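# Return the grip85 gripper to the stand's empty slot

## Task

Carry the adaptive gripper (tool 'grip85') to the one free slot of the tool stand and hang it there fully home, since a tool that is not completely seated counts as a failure; then unlock it, pull the tool changer far away from the tool, and finish with the arm released and clear of it. While a tool is locked on the arm, it is treated as part of the arm.

## Robot and tools

Robot: a single 7-joint arm (Flexiv Rizon 4) whose base may sit slightly tilted on the table. Its flange carries the arm side of a tool changer, which can lock onto one of two tools: grip50 (50 mm gripper) or grip85 (85 mm adaptive gripper). Joint ranges in rad, base outward: waist -2.792..2.792, shoulder -2.269..2.269, upper arm roll -2.967..2.967, elbow -1.867..2.688, forearm roll -2.967..2.967, wrist pitch -1.396..4.538, wrist roll -2.967..2.967. Two head cameras, cam_head_left and cam_head_right, give 896x504 images.

Frames: the scene frame has its origin on the table top under the arm's base, +z up, +x forward, +y to the left when facing +x. The reported end_effector_position is the centre of the changer's flat face, tool or not; its printed value drifts from the truth at long reach. In the face's own frame, +z points out of the arm; grippers close along face x; grip85's grip point sits at (0, 0, 173) mm when closed, 13 mm closer when open.

The row (used by both motion tools): one list of 14 numbers for the single arm, in this order: x, y, z, qw, qx, qy, qz, tool/lock, grip50_position, grip50_force_limit, grip50_speed, grip85_position, grip85_force_limit, grip85_speed. x, y, z are an absolute target for the face centre in metres, scene frame; qw..qz are an absolute target orientation, w first. Put the desired quaternion in every row, not the possibly drifted one from the last result. The final seven are scaled to -1..1. lock: positive locks, negative unlocks (about 1 s), 0 keeps the last command. grip85_position: +1 fully open (85 mm), about -0.8 pads touch, -1 closes until blocked. Force limits run from 20 N at -1 up to 235 N (grip85) or 185 N (grip50) at +1; speeds from about 20 to 150 mm/s. Gripper fields only work while tool_id shows that tool and it is ready.

execute_actions: argument actions is a list with zero or one entry. Empty list: no command, returns state with pictures. Action: {"rows": [...], "steps": n}, 1 to 15 rows, steps 3..15 at 1/30 s each (default 15); each row lasts one step and the last row repeats. Wait: {"steps": n} up to 300, counted from the previous result. Optional pictures: true/false. A target more than 0.6 m from the last reported position along any face axis is refused and nothing is sent. Each step the commanded pose is clipped to within 70 mm and 16 degrees of the measured one, so far goals need several calls; position wins over orientation if both cannot be met.

move: target is one 14-number row (absolute pose); speed in m/s, 0.002 to 0.5 (default 0.25), rotation capped at twice that in rad/s. It drives a straight path of 0.5 to 10 s, ignoring obstacles; the face can lag or overshoot speed. Its result adds a move: line with the ending (done, off_target, moving, held, fault), any limits (paced = clipped pose, held = some steps blocked) and the remaining distance to the target.

wait: seconds 0..10, sends nothing. zoom_image: camera name and region [x0, y0, x1, y1] in image pixels, at most 504x504. read_manual: only licence texts. finished_scene: scene number; ends the scene irreversibly and reports success.

Result lines: pose and velocities of the face; joint positions; tool_id (grip50, grip85, none); plate_near, locked, unlocked, in_stand, unlock_refused; grip readings such as grip85_object_status (0 moving, 1 stopped opening, 2 stopped closing, 3 at target or pads met) and grip85_position_measured in counts (about 3 open, 230 pads meet). Tool readings show n/a during tool start-up. HELD marks steps where the clearance check withheld the command; "pose unreachable" means that check altered or blocked it; "Hand target" shows the pose being driven toward. The simulation keeps running while you compose a reply, and the last three steps of each action run after its result is taken.

Stand geometry: each slot is a fork holding a plate behind 10 mm stops; slots are 180 mm apart. Fork arms lie 40 to 70 mm to either side of the slot middle along face x, their tips 45 mm toward the open side, their tops 18 mm under a hung plate's face. The plate fits only with face -y toward the fork opening. The changer is 63 mm wide at the face, with a contact block to 46 mm on face -y and a lock motor to 58 mm on face +y.

Stowing procedure: holding grip85, line up in front of the empty slot at least 110 mm out along face -y and about 20 mm (10 to 30) above the hung height; slide in along face +y slowly, then lower until in_stand reads 1. Keep still, send lock -1, wait for unlocked 1 (unlock elsewhere is refused). Then back the face off the plate and move well away; in_stand returns to 0 once clear. If a tool is locked anew, it first closes then fully opens by itself.

Avoid: knocking anything off the table; fast contact or targets set deep past contact; a torque fault (joint load limits 113, 113, 58.8, 58.8, 35.8, 35.8, 35.8 N m) or 200 N external force, either of which halts the arm for 10 s; long loaded holds that overheat motors (MOTOR HOT from 65 °C, brakes at 80 °C).

Each tool is called after "Request:" as name(argument=value, ...), one argument or row to a line, values as JSON.

## Session

Request:
execute_actions(
  actions=[],
)

Scene clock: 0.00 s of 6000.00 s.
end_effector_position=(+0.7924, -0.3765, +0.2041) locked=0 unlocked=1 plate_near=0 in_stand=0 unlock_refused=0 tool_id=none grip50_position_measured=n/a grip50_object_status=n/a grip85_position_measured=n/a grip85_object_status=n/a end_effector_quat_wxyz=(+0.526, +0.088, +0.776, +0.337) end_effector_velocity=(+0.000, -0.000, +0.000) end_effector_angular_velocity=(+0.000, -0.000, -0.000)
Joint positions: [-0.547 -1.234 -0.028  0.731  1.591  0.639  1.936]
Joint velocities: [-0. -0.  0. -0.  0.  0.  0.]
Motor temperatures (°C, as the motors report them): [29 25 29 29 30 29 30]
Hand target: +0.792, -0.376, +0.204; +0.526, +0.088, +0.776, +0.337

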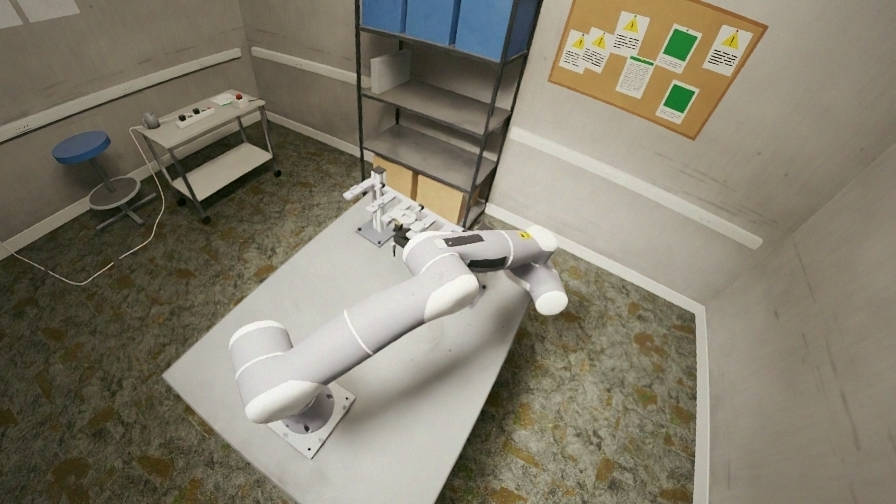

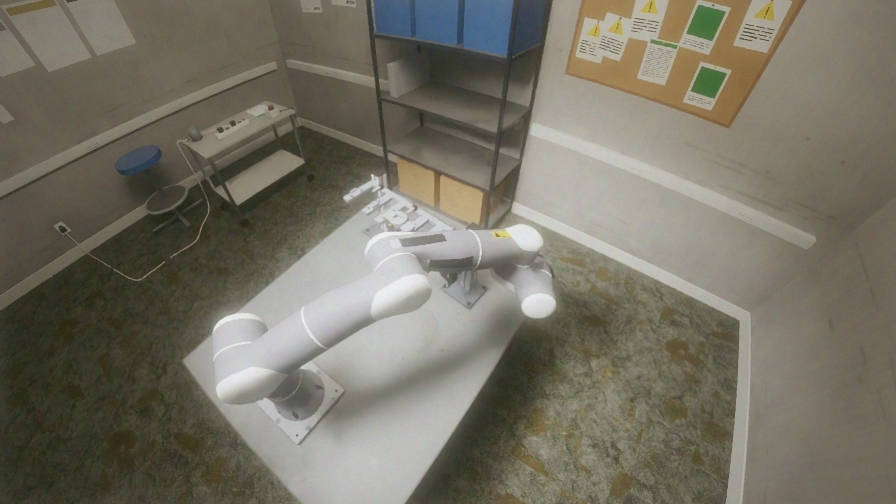

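Request:
move(
  target=[0.6,-0.5,0.4,0.526,0.088,0.776,0.337,0,0,0,0,0,0,0],
)

Request:
move(
  target=[0.4,-0.4,0.4,0,0.7071,0.7071,0,0,0,0,0,0,0,0],
  speed=0.4,
)

Request:
zoom_image(
  camera="cam_head_left",
  region=[320,140,620,340],
)

Scene clock: 1.83 s of 6000.00 s.
end_effector_position=(+0.6004, -0.5009, +0.4003) locked=0 unlocked=1 plate_near=0 in_stand=0 unlock_refused=0 tool_id=none grip50_position_measured=n/a grip50_object_status=n/a grip85_position_measured=n/a grip85_object_status=n/a end_effector_quat_wxyz=(+0.526, +0.089, +0.776, +0.337) end_effector_velocity=(+0.000, -0.000, +0.000) end_effector_angular_velocity=(+0.000, -0.000, +0.000)
Joint positions: [-0.841 -0.759 -0.03   1.117  1.446  0.349  2.011]
Joint velocities: [-0. -0.  0. -0.  0. -0. -0.]
Motor temperatures (°C, as the motors report them): [29 26 29 30 30 29 30]
Hand target: +0.600, -0.501, +0.400; +0.526, +0.089, +0.776, +0.337
Off the commanded pose: 0.001 m, 0 deg.
Kept back: nothing.
move: done

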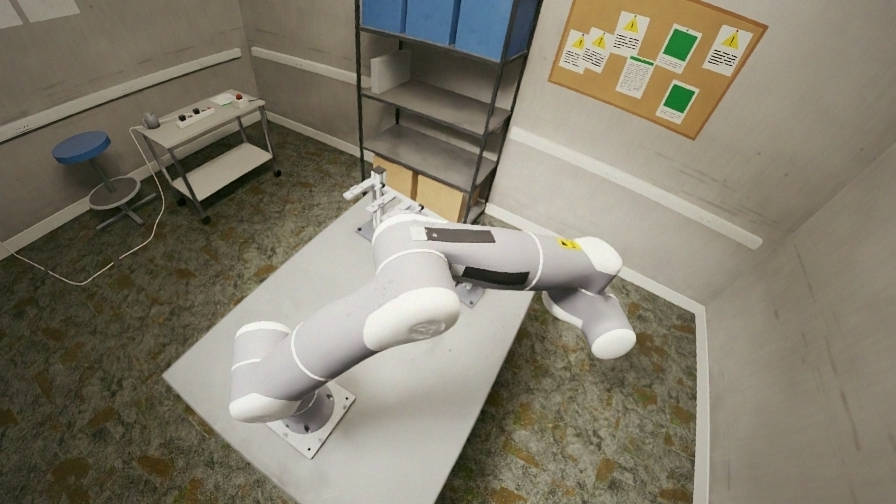

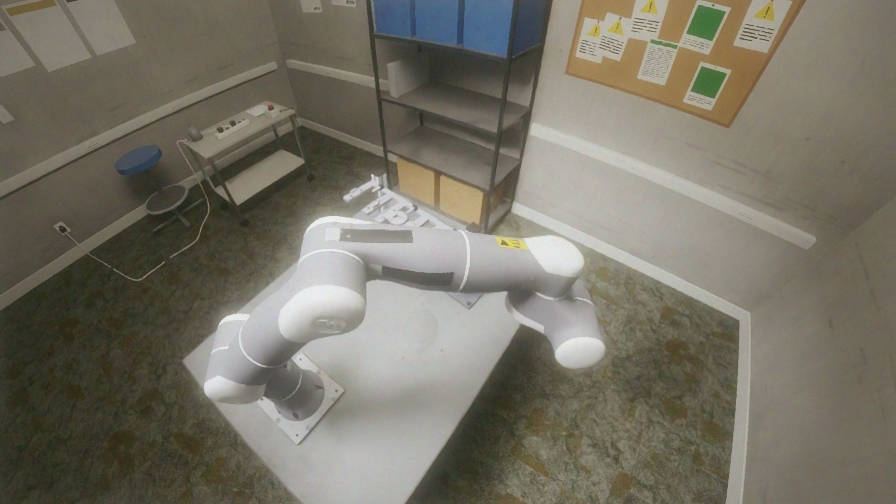

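Scene clock: 5.90 s of 6000.00 s.
end_effector_position=(+0.3992, -0.4000, +0.4030) locked=0 unlocked=1 plate_near=0 in_stand=0 unlock_refused=0 tool_id=none grip50_position_measured=n/a grip50_object_status=n/a grip85_position_measured=n/a grip85_object_status=n/a end_effector_quat_wxyz=(+0.002, +0.574, +0.819, -0.007) end_effector_velocity=(-0.000, +0.000, +0.000) end_effector_angular_velocity=(+0.005, +0.022, -0.002)
Joint positions: [ 0.359 -1.498 -2.097  1.729  1.373 -0.489  2.97 ]
Joint velocities: [-0.018 -0.036 -0.029 -0.014  0.017 -0.048  0.001]
Motor temperatures (°C, as the motors report them): [29 27 29 31 30 29 30]
Hand target: +0.399, -0.400, +0.403; +0.001, +0.574, +0.819, -0.007
Off the commanded pose: 0.003 m, 20 deg; orientation clipped at the last step of the last action.
joint sent to its limit — the command would take joint 7 (wrist roll) past its upper limit, so that joint was sent only as far as its limit.
Kept back: nothing.
move: off_target; limits=paced

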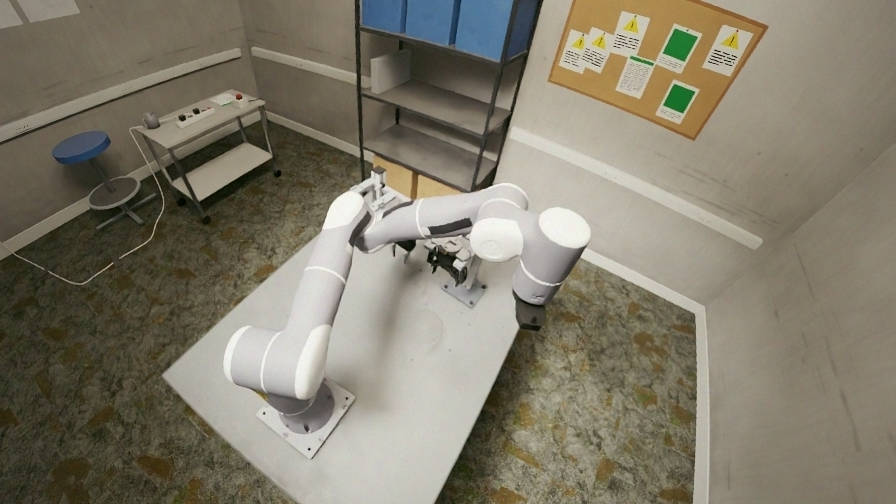

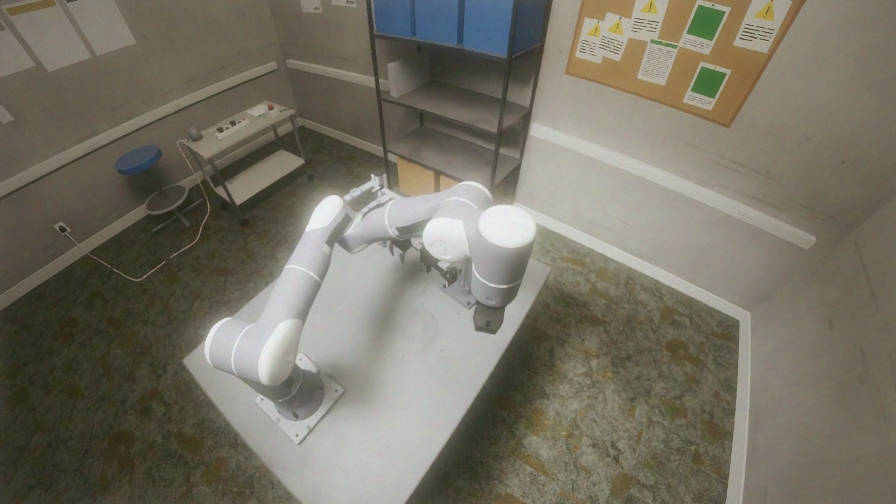

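Region (320, 140, 620, 340) of cam_head_left's 896x504 image, scaled by 1.680, with more detail than that image has.

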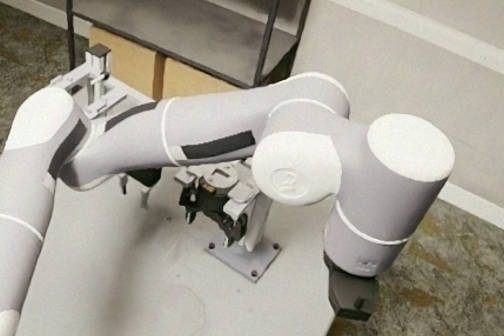

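Request:
move(
  target=[0.3,-0.5,0.5,0,-0.5,0.866,0,0,0,0,0,0,0,0],
  speed=0.5,
)

Request:
move(
  target=[0.25,-0.55,0.45,0,-0.985,0.174,0,0,0,0,0,0,0,0],
  speed=0.5,
)

Request:
move(
  target=[0.25,-0.55,0.4,0,0.7071,0.7071,0,0,0,0,0,0,0,0],
  speed=0.5,
)

Request:
zoom_image(
  camera="cam_head_left",
  region=[330,150,530,320],
)

Request:
zoom_image(
  camera="cam_head_right",
  region=[330,150,530,320],
)

Scene clock: 8.87 s of 6000.00 s.
end_effector_position=(+0.3002, -0.5001, +0.4999) locked=0 unlocked=1 plate_near=0 in_stand=0 unlock_refused=0 tool_id=none grip50_position_measured=n/a grip50_object_status=n/a grip85_position_measured=n/a grip85_object_status=n/a end_effector_quat_wxyz=(-0.000, -0.500, +0.866, +0.000) end_effector_velocity=(-0.000, +0.000, +0.000) end_effector_angular_velocity=(+0.000, -0.000, +0.002)
Joint positions: [ 0.075 -1.279 -2.123  1.538  1.233 -0.531  0.504]
Joint velocities: [-0.     0.    -0.     0.     0.    -0.    -0.002]
Motor temperatures (°C, as the motors report them): [29 27 30 31 30 29 30]
Hand target: +0.300, -0.500, +0.500; -0.000, -0.500, +0.866, +0.000
Off the commanded pose: 0.000 m, 0 deg.
Kept back: nothing.
move: done

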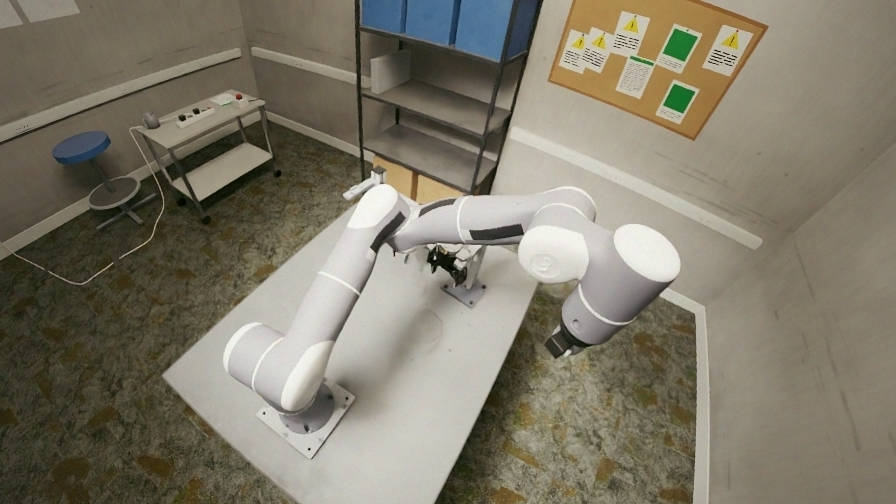

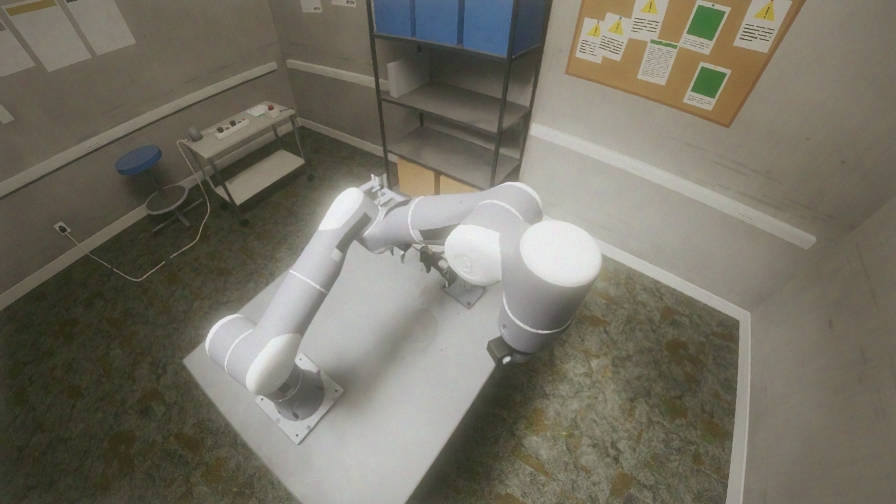

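Scene clock: 11.07 s of 6000.00 s.
end_effector_position=(+0.2500, -0.5501, +0.4501) locked=0 unlocked=1 plate_near=0 in_stand=0 unlock_refused=0 tool_id=none grip50_position_measured=n/a grip50_object_status=n/a grip85_position_measured=n/a grip85_object_status=n/a end_effector_quat_wxyz=(-0.000, +0.985, -0.174, -0.000) end_effector_velocity=(+0.000, -0.000, +0.000) end_effector_angular_velocity=(-0.000, +0.000, +0.002)
Joint positions: [-0.031 -1.276 -1.995  1.569  1.235 -0.398 -1.334]
Joint velocities: [ 0.    -0.    -0.    -0.     0.    -0.    -0.002]
Motor temperatures (°C, as the motors report them): [29 28 31 31 30 29 30]
Hand target: +0.250, -0.550, +0.450; -0.000, +0.985, -0.174, -0.000
Off the commanded pose: 0.000 m, 0 deg.
Kept back: nothing.
move: done

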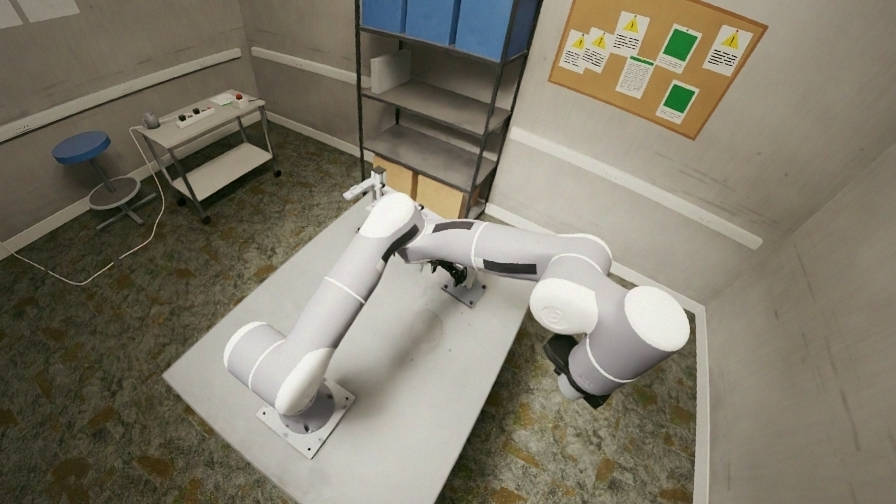

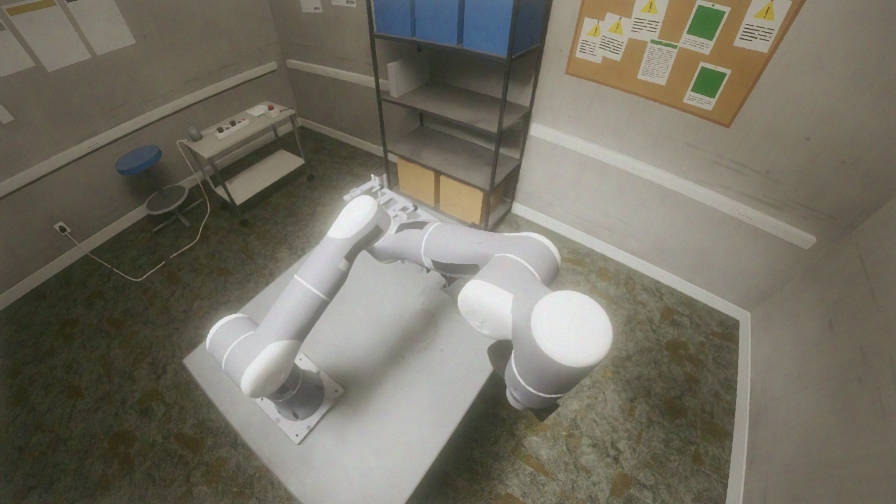

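Scene clock: 13.90 s of 6000.00 s.
end_effector_position=(+0.2497, -0.5503, +0.3992) locked=0 unlocked=1 plate_near=0 in_stand=0 unlock_refused=0 tool_id=none grip50_position_measured=n/a grip50_object_status=n/a grip85_position_measured=n/a grip85_object_status=n/a end_effector_quat_wxyz=(-0.001, +0.707, +0.707, +0.000) end_effector_velocity=(+0.001, +0.000, -0.001) end_effector_angular_velocity=(-0.000, +0.002, +0.003)
Joint positions: [-0.03  -0.577 -1.253  1.785  0.569  0.354 -2.964]
Joint velocities: [-0.001  0.     0.003  0.001 -0.002  0.002 -0.   ]
Motor temperatures (°C, as the motors report them): [29 28 32 31 30 29 30]
Hand target: +0.250, -0.550, +0.399; -0.001, +0.707, +0.707, +0.000
Off the commanded pose: 0.001 m, 0 deg.
joint sent to its limit — the command would take joint 7 (wrist roll) past its lower limit, so that joint was sent only as far as its limit.
Kept back: nothing.
move: done

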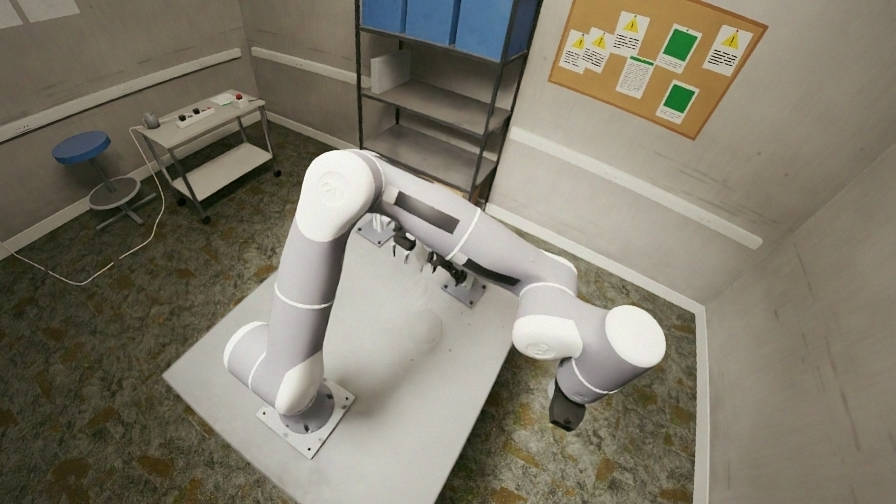

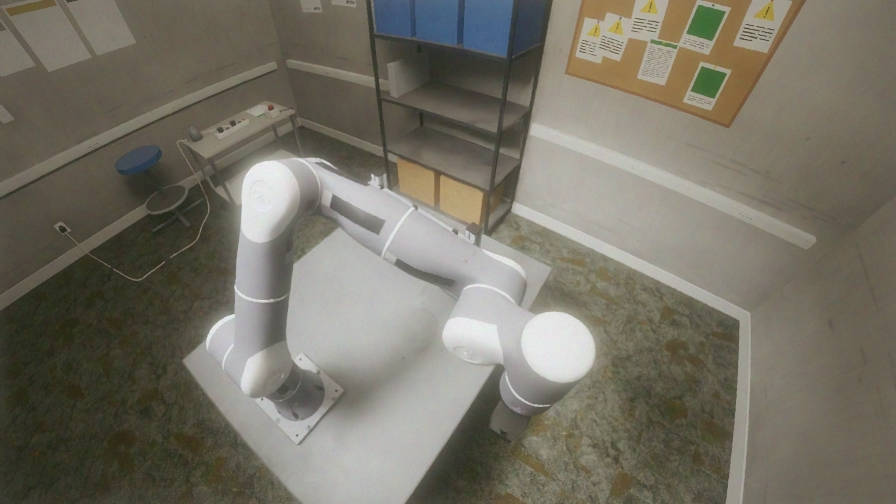

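Region (330, 150, 530, 320) of cam_head_left's 896x504 image, scaled by 2.520, with more detail than that image has; it fills the top 428 rows of this view, and the rest is white.

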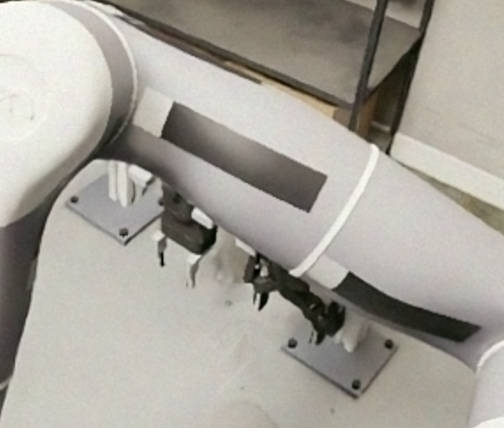

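Region (330, 150, 530, 320) of cam_head_right's 896x504 image, scaled by 2.520, with more detail than that image has; it fills the top 428 rows of this view, and the rest is white.

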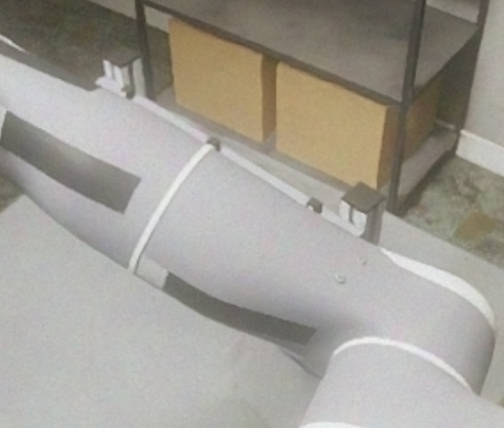

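Request:
move(
  target=[0.38,-0.05,0.4,0,0.7071,0.7071,0,0,0,0,0,0,0,0],
  speed=0.4,
)

Request:
move(
  target=[0.38,0.3,0.35,0,0.7071,0.7071,0,0,0,0,0,0,0,0],
  speed=0.4,
)

Request:
zoom_image(
  camera="cam_head_left",
  region=[330,150,530,320],
)

Request:
zoom_image(
  camera="cam_head_right",
  region=[330,150,530,320],
)

Scene clock: 16.23 s of 6000.00 s.
end_effector_position=(+0.3793, -0.0500, +0.4004) locked=0 unlocked=1 plate_near=0 in_stand=0 unlock_refused=0 tool_id=none grip50_position_measured=n/a grip50_object_status=n/a grip85_position_measured=n/a grip85_object_status=n/a end_effector_quat_wxyz=(+0.002, +0.707, +0.707, +0.001) end_effector_velocity=(-0.000, -0.000, -0.000) end_effector_angular_velocity=(+0.001, +0.001, -0.001)
Joint positions: [ 1.676 -0.818 -2.054  2.295  0.709  0.197 -2.24 ]
Joint velocities: [ 0.     0.    -0.001  0.    -0.    -0.001  0.   ]
Motor temperatures (°C, as the motors report them): [29 28 32 31 30 29 30]
Hand target: +0.379, -0.050, +0.400; +0.002, +0.707, +0.707, +0.001
Off the commanded pose: 0.001 m, 0 deg.
Kept back: nothing.
move: done; limits=paced

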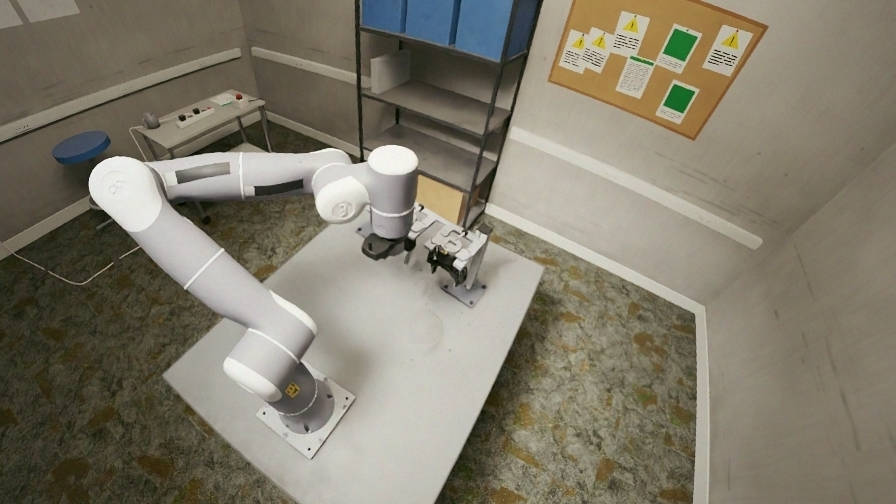

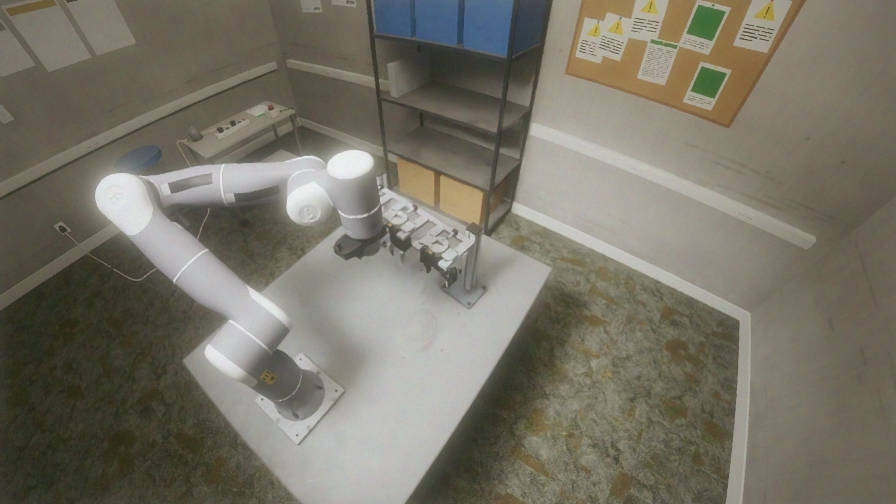

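Scene clock: 17.60 s of 6000.00 s.
end_effector_position=(+0.3798, +0.2997, +0.3503) locked=0 unlocked=1 plate_near=0 in_stand=0 unlock_refused=0 tool_id=none grip50_position_measured=n/a grip50_object_status=n/a grip85_position_measured=n/a grip85_object_status=n/a end_effector_quat_wxyz=(+0.000, +0.707, +0.707, +0.001) end_effector_velocity=(+0.000, +0.000, +0.000) end_effector_angular_velocity=(-0.000, +0.000, +0.001)
Joint positions: [ 2.07  -1.04  -1.747  2.048  1.018  0.085 -1.517]
Joint velocities: [-0.     0.     0.001 -0.001 -0.    -0.     0.   ]
Motor temperatures (°C, as the motors report them): [29 28 32 31 30 29 30]
Hand target: +0.380, +0.300, +0.350; +0.000, +0.707, +0.707, +0.001
Off the commanded pose: 0.000 m, 0 deg.
Kept back: nothing.
move: done

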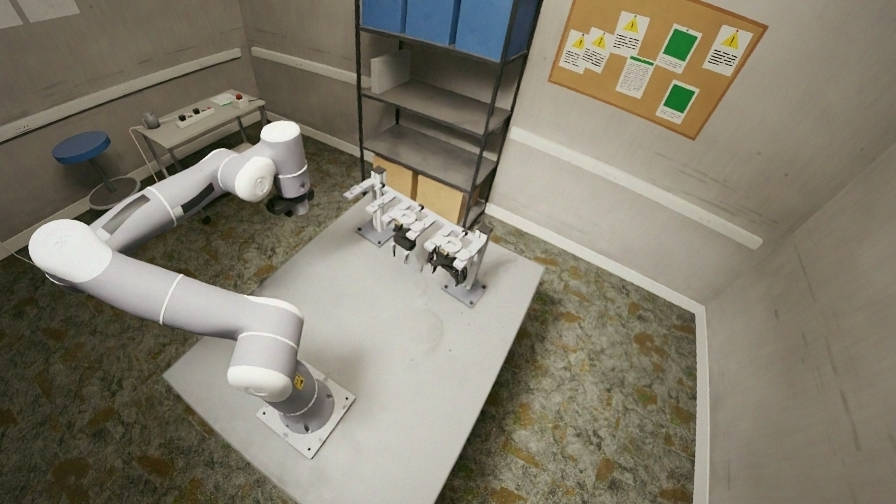

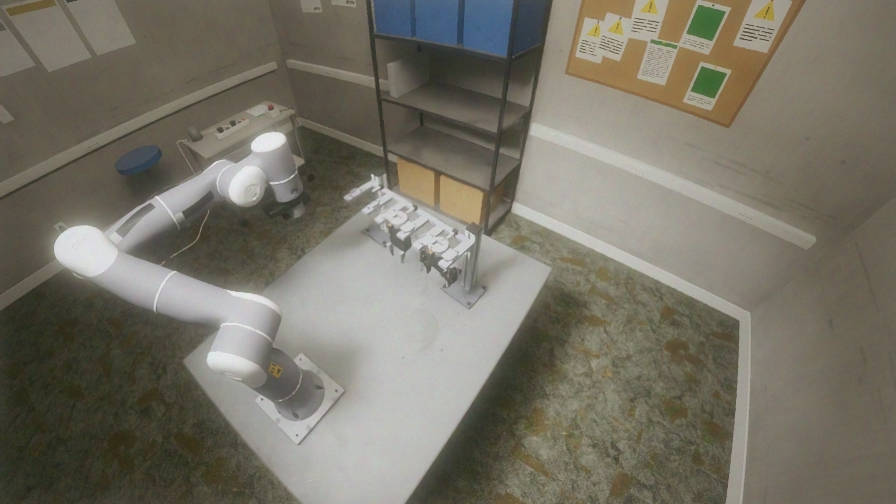

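Region (330, 150, 530, 320) of cam_head_left's 896x504 image, scaled by 2.520, with more detail than that image has; it fills the top 428 rows of this view, and the rest is white.

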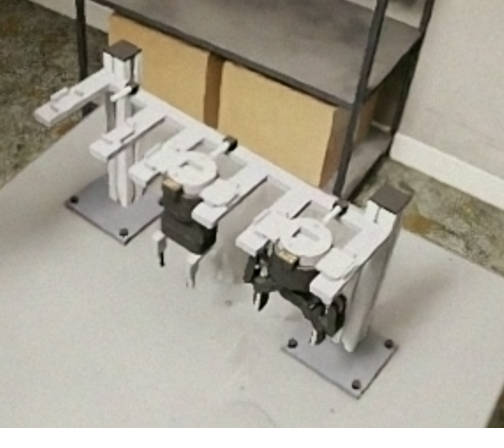

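Region (330, 150, 530, 320) of cam_head_right's 896x504 image, scaled by 2.520, with more detail than that image has; it fills the top 428 rows of this view, and the rest is white.

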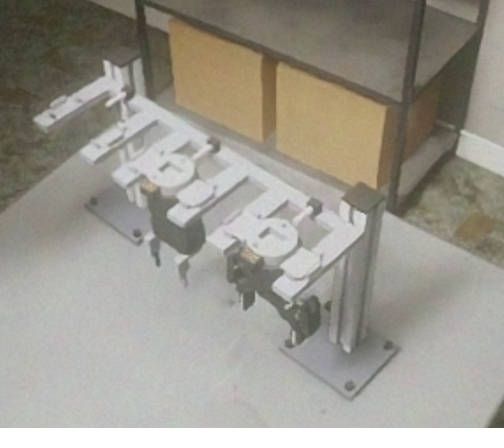

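Request:
move(
  target=[0.55,-0.08,0.33,0,0.7071,0.7071,0,0,0,0,0,0,0,0],
  speed=0.4,
)

Request:
zoom_image(
  camera="cam_head_left",
  region=[330,150,530,320],
)

Request:
zoom_image(
  camera="cam_head_right",
  region=[330,150,530,320],
)

Scene clock: 19.47 s of 6000.00 s.
end_effector_position=(+0.5502, -0.0798, +0.3300) locked=0 unlocked=1 plate_near=0 in_stand=0 unlock_refused=0 tool_id=none grip50_position_measured=n/a grip50_object_status=n/a grip85_position_measured=n/a grip85_object_status=n/a end_effector_quat_wxyz=(+0.000, +0.707, +0.707, -0.002) end_effector_velocity=(+0.000, +0.000, -0.000) end_effector_angular_velocity=(+0.000, -0.000, +0.001)
Joint positions: [ 1.089 -0.961 -1.514  1.881  0.978  0.213 -2.223]
Joint velocities: [ 0.     0.     0.    -0.001  0.     0.     0.   ]
Motor temperatures (°C, as the motors report them): [29 28 32 31 30 29 30]
Hand target: +0.550, -0.080, +0.330; +0.000, +0.707, +0.707, -0.002
Off the commanded pose: 0.000 m, 0 deg.
Kept back: nothing.
move: done; limits=paced

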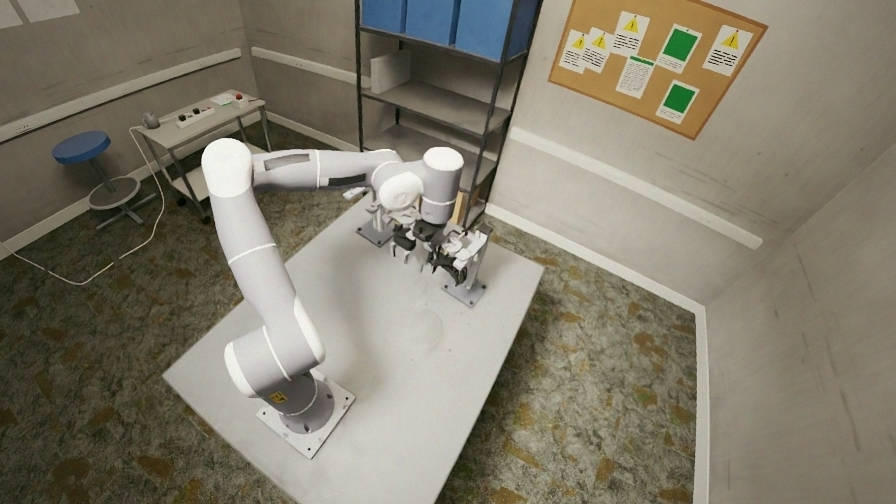

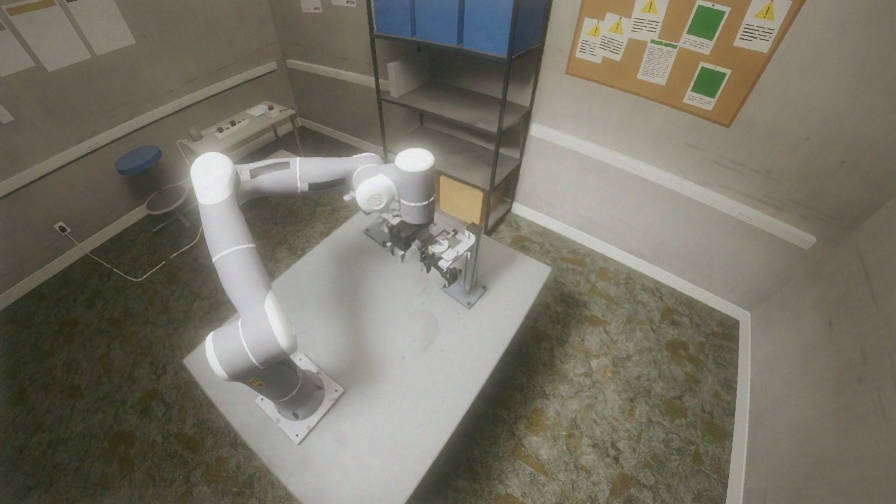

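Region (330, 150, 530, 320) of cam_head_left's 896x504 image, scaled by 2.520, with more detail than that image has; it fills the top 428 rows of this view, and the rest is white.

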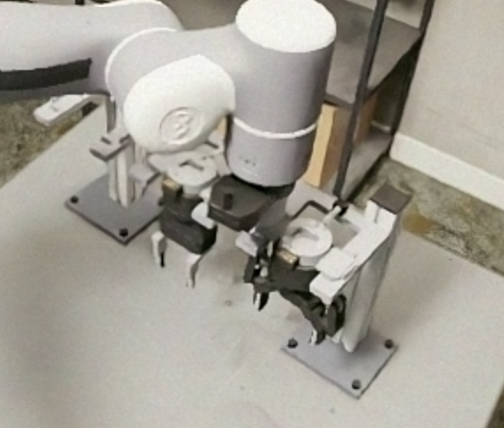

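Region (330, 150, 530, 320) of cam_head_right's 896x504 image, scaled by 2.520, with more detail than that image has; it fills the top 428 rows of this view, and the rest is white.

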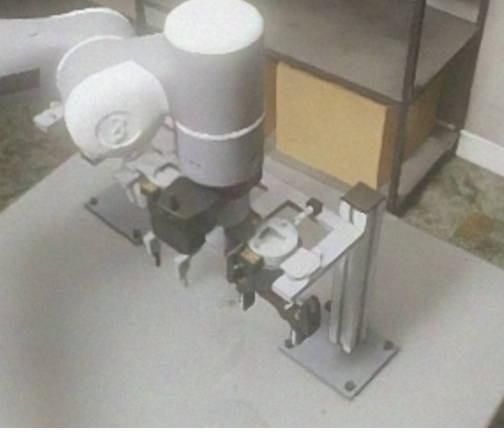

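Request:
move(
  target=[0.62,-0.093,0.305,0,0.7071,0.7071,0,0,0,0,0,0,0,0],
  speed=0.1,
)

Request:
zoom_image(
  camera="cam_head_left",
  region=[400,190,500,290],
)

Request:
zoom_image(
  camera="cam_head_right",
  region=[390,190,490,290],
)

Scene clock: 20.77 s of 6000.00 s.
end_effector_position=(+0.6201, -0.0930, +0.3051) locked=0 unlocked=1 plate_near=0 in_stand=0 unlock_refused=0 tool_id=none grip50_position_measured=n/a grip50_object_status=n/a grip85_position_measured=n/a grip85_object_status=n/a end_effector_quat_wxyz=(+0.000, +0.707, +0.707, -0.000) end_effector_velocity=(+0.000, +0.000, -0.001) end_effector_angular_velocity=(+0.001, +0.001, +0.000)
Joint positions: [ 0.905 -1.035 -1.385  1.672  1.03   0.203 -2.175]
Joint velocities: [-0.     0.     0.002 -0.    -0.     0.     0.001]
Motor temperatures (°C, as the motors report them): [29 28 33 32 30 29 30]
Hand target: +0.620, -0.093, +0.305; +0.000, +0.707, +0.707, -0.000
Off the commanded pose: 0.000 m, 0 deg.
Kept back: nothing.
move: done

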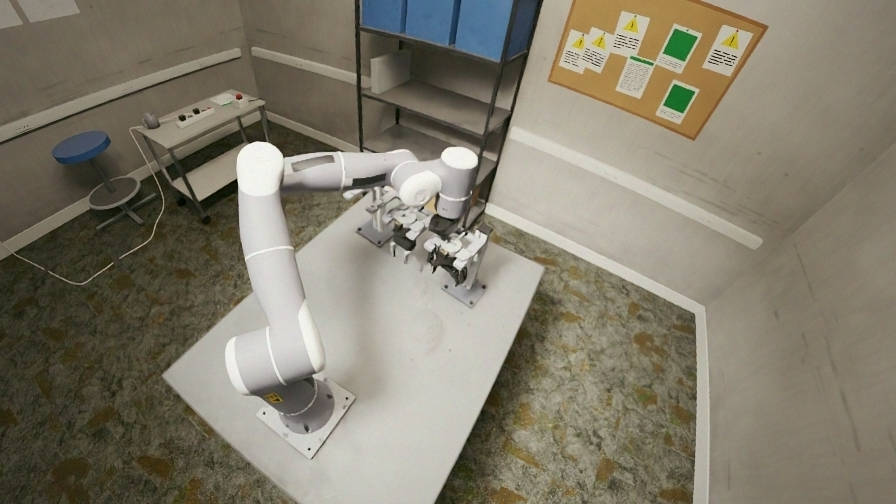

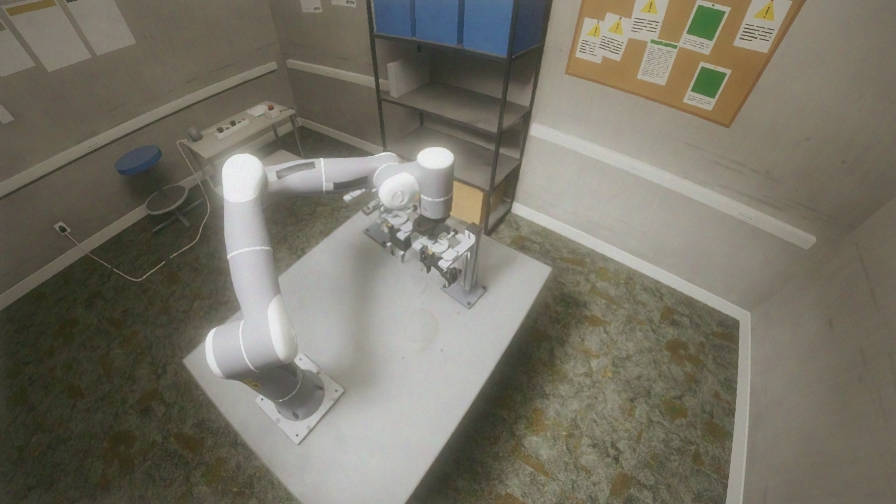

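Region (400, 190, 500, 290) of cam_head_left's 896x504 image, scaled by 5.040, with more detail than that image has.

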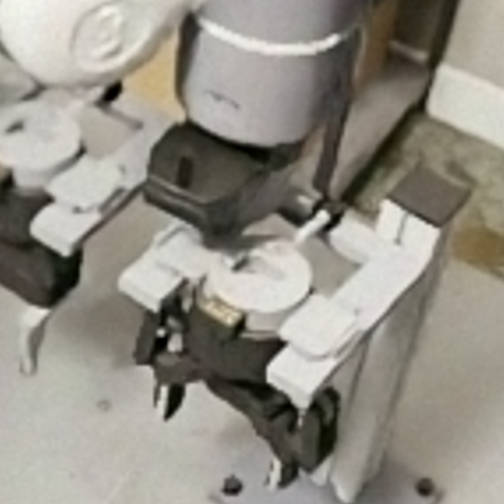

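Region (390, 190, 490, 290) of cam_head_right's 896x504 image, scaled by 5.040, with more detail than that image has.

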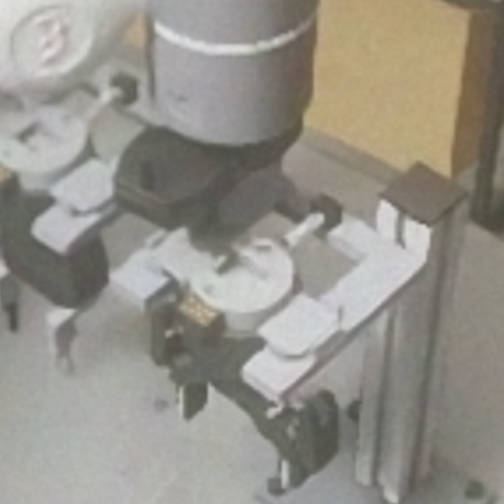

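Request:
move(
  target=[0.62,-0.108,0.275,0,0.7071,0.7071,0,0,0,0,0,0,0,0],
  speed=0.04,
)

Request:
zoom_image(
  camera="cam_head_left",
  region=[400,190,500,290],
)

Request:
zoom_image(
  camera="cam_head_right",
  region=[390,190,490,290],
)

Scene clock: 31.63 s of 6000.00 s.
end_effector_position=(+0.6253, -0.1049, +0.2998) locked=0 unlocked=1 plate_near=0 in_stand=0 unlock_refused=0 tool_id=none grip50_position_measured=n/a grip50_object_status=n/a grip85_position_measured=n/a grip85_object_status=n/a end_effector_quat_wxyz=(+0.012, +0.705, +0.709, +0.000) end_effector_velocity=(-0.000, -0.000, -0.000) end_effector_angular_velocity=(+0.000, +0.001, -0.000)
Joint positions: [ 0.879 -1.048 -1.37   1.663  1.038  0.237 -2.192]
Joint velocities: [-0. -0.  0.  0. -0. -0.  0.]
Motor temperatures (°C, as the motors report them): [29 29 33 31 30 29 30]
Hand target: +0.624, -0.104, +0.298; +0.010, +0.706, +0.709, +0.000
Off the commanded pose: 0.026 m, 1 deg.
TORQUE FAULT: the external load on joint 3 (upper arm roll) reached its load limit, and the arm stopped for 10 seconds. The arm's remaining commands of this call were not run. The arm holds where it stopped, with the lock number at 0 and the other tool numbers unchanged, and accepts commands again: back off and push less far. The arm stops again, at the same cost, whenever a joint's load reaches its limit.
Kept back: nothing.
move: fault

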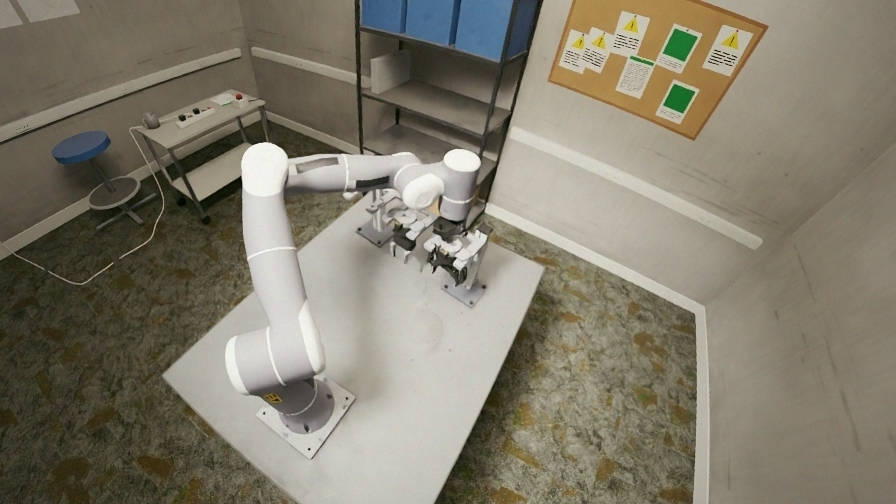

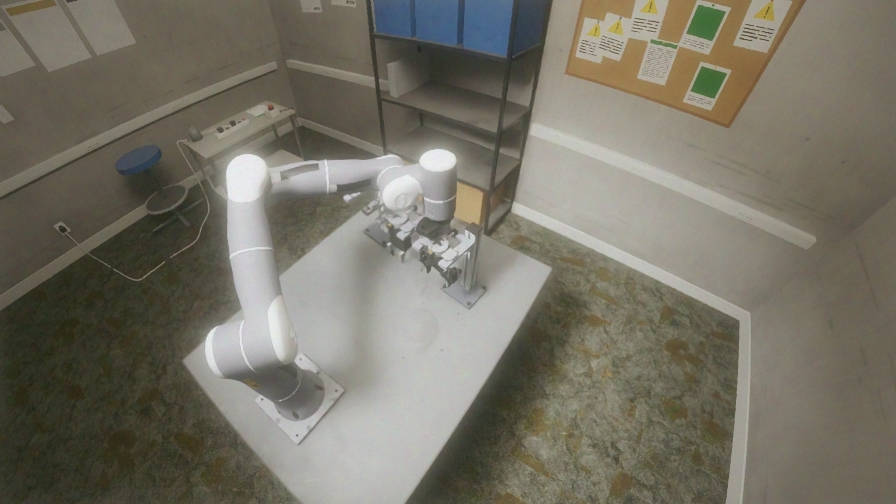

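Region (400, 190, 500, 290) of cam_head_left's 896x504 image, scaled by 5.040, with more detail than that image has.

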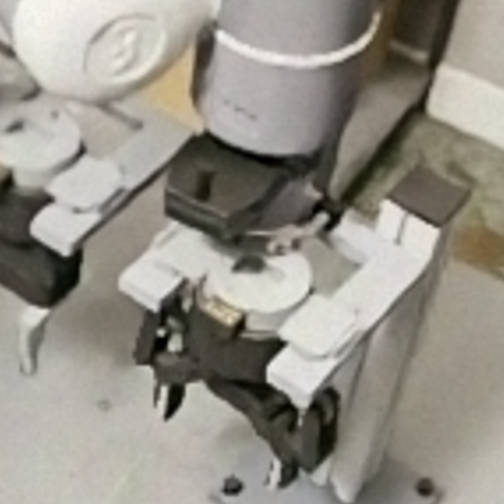

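Region (390, 190, 490, 290) of cam_head_right's 896x504 image, scaled by 5.040, with more detail than that image has.

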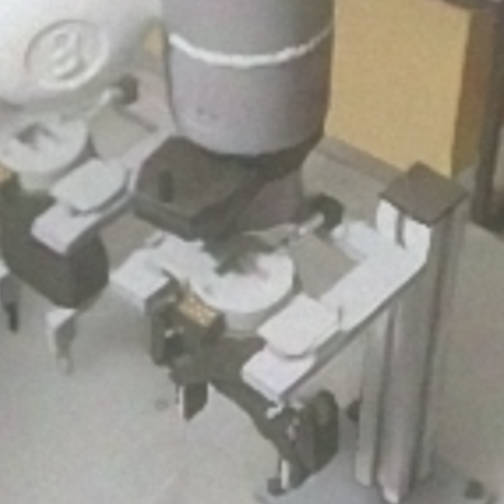

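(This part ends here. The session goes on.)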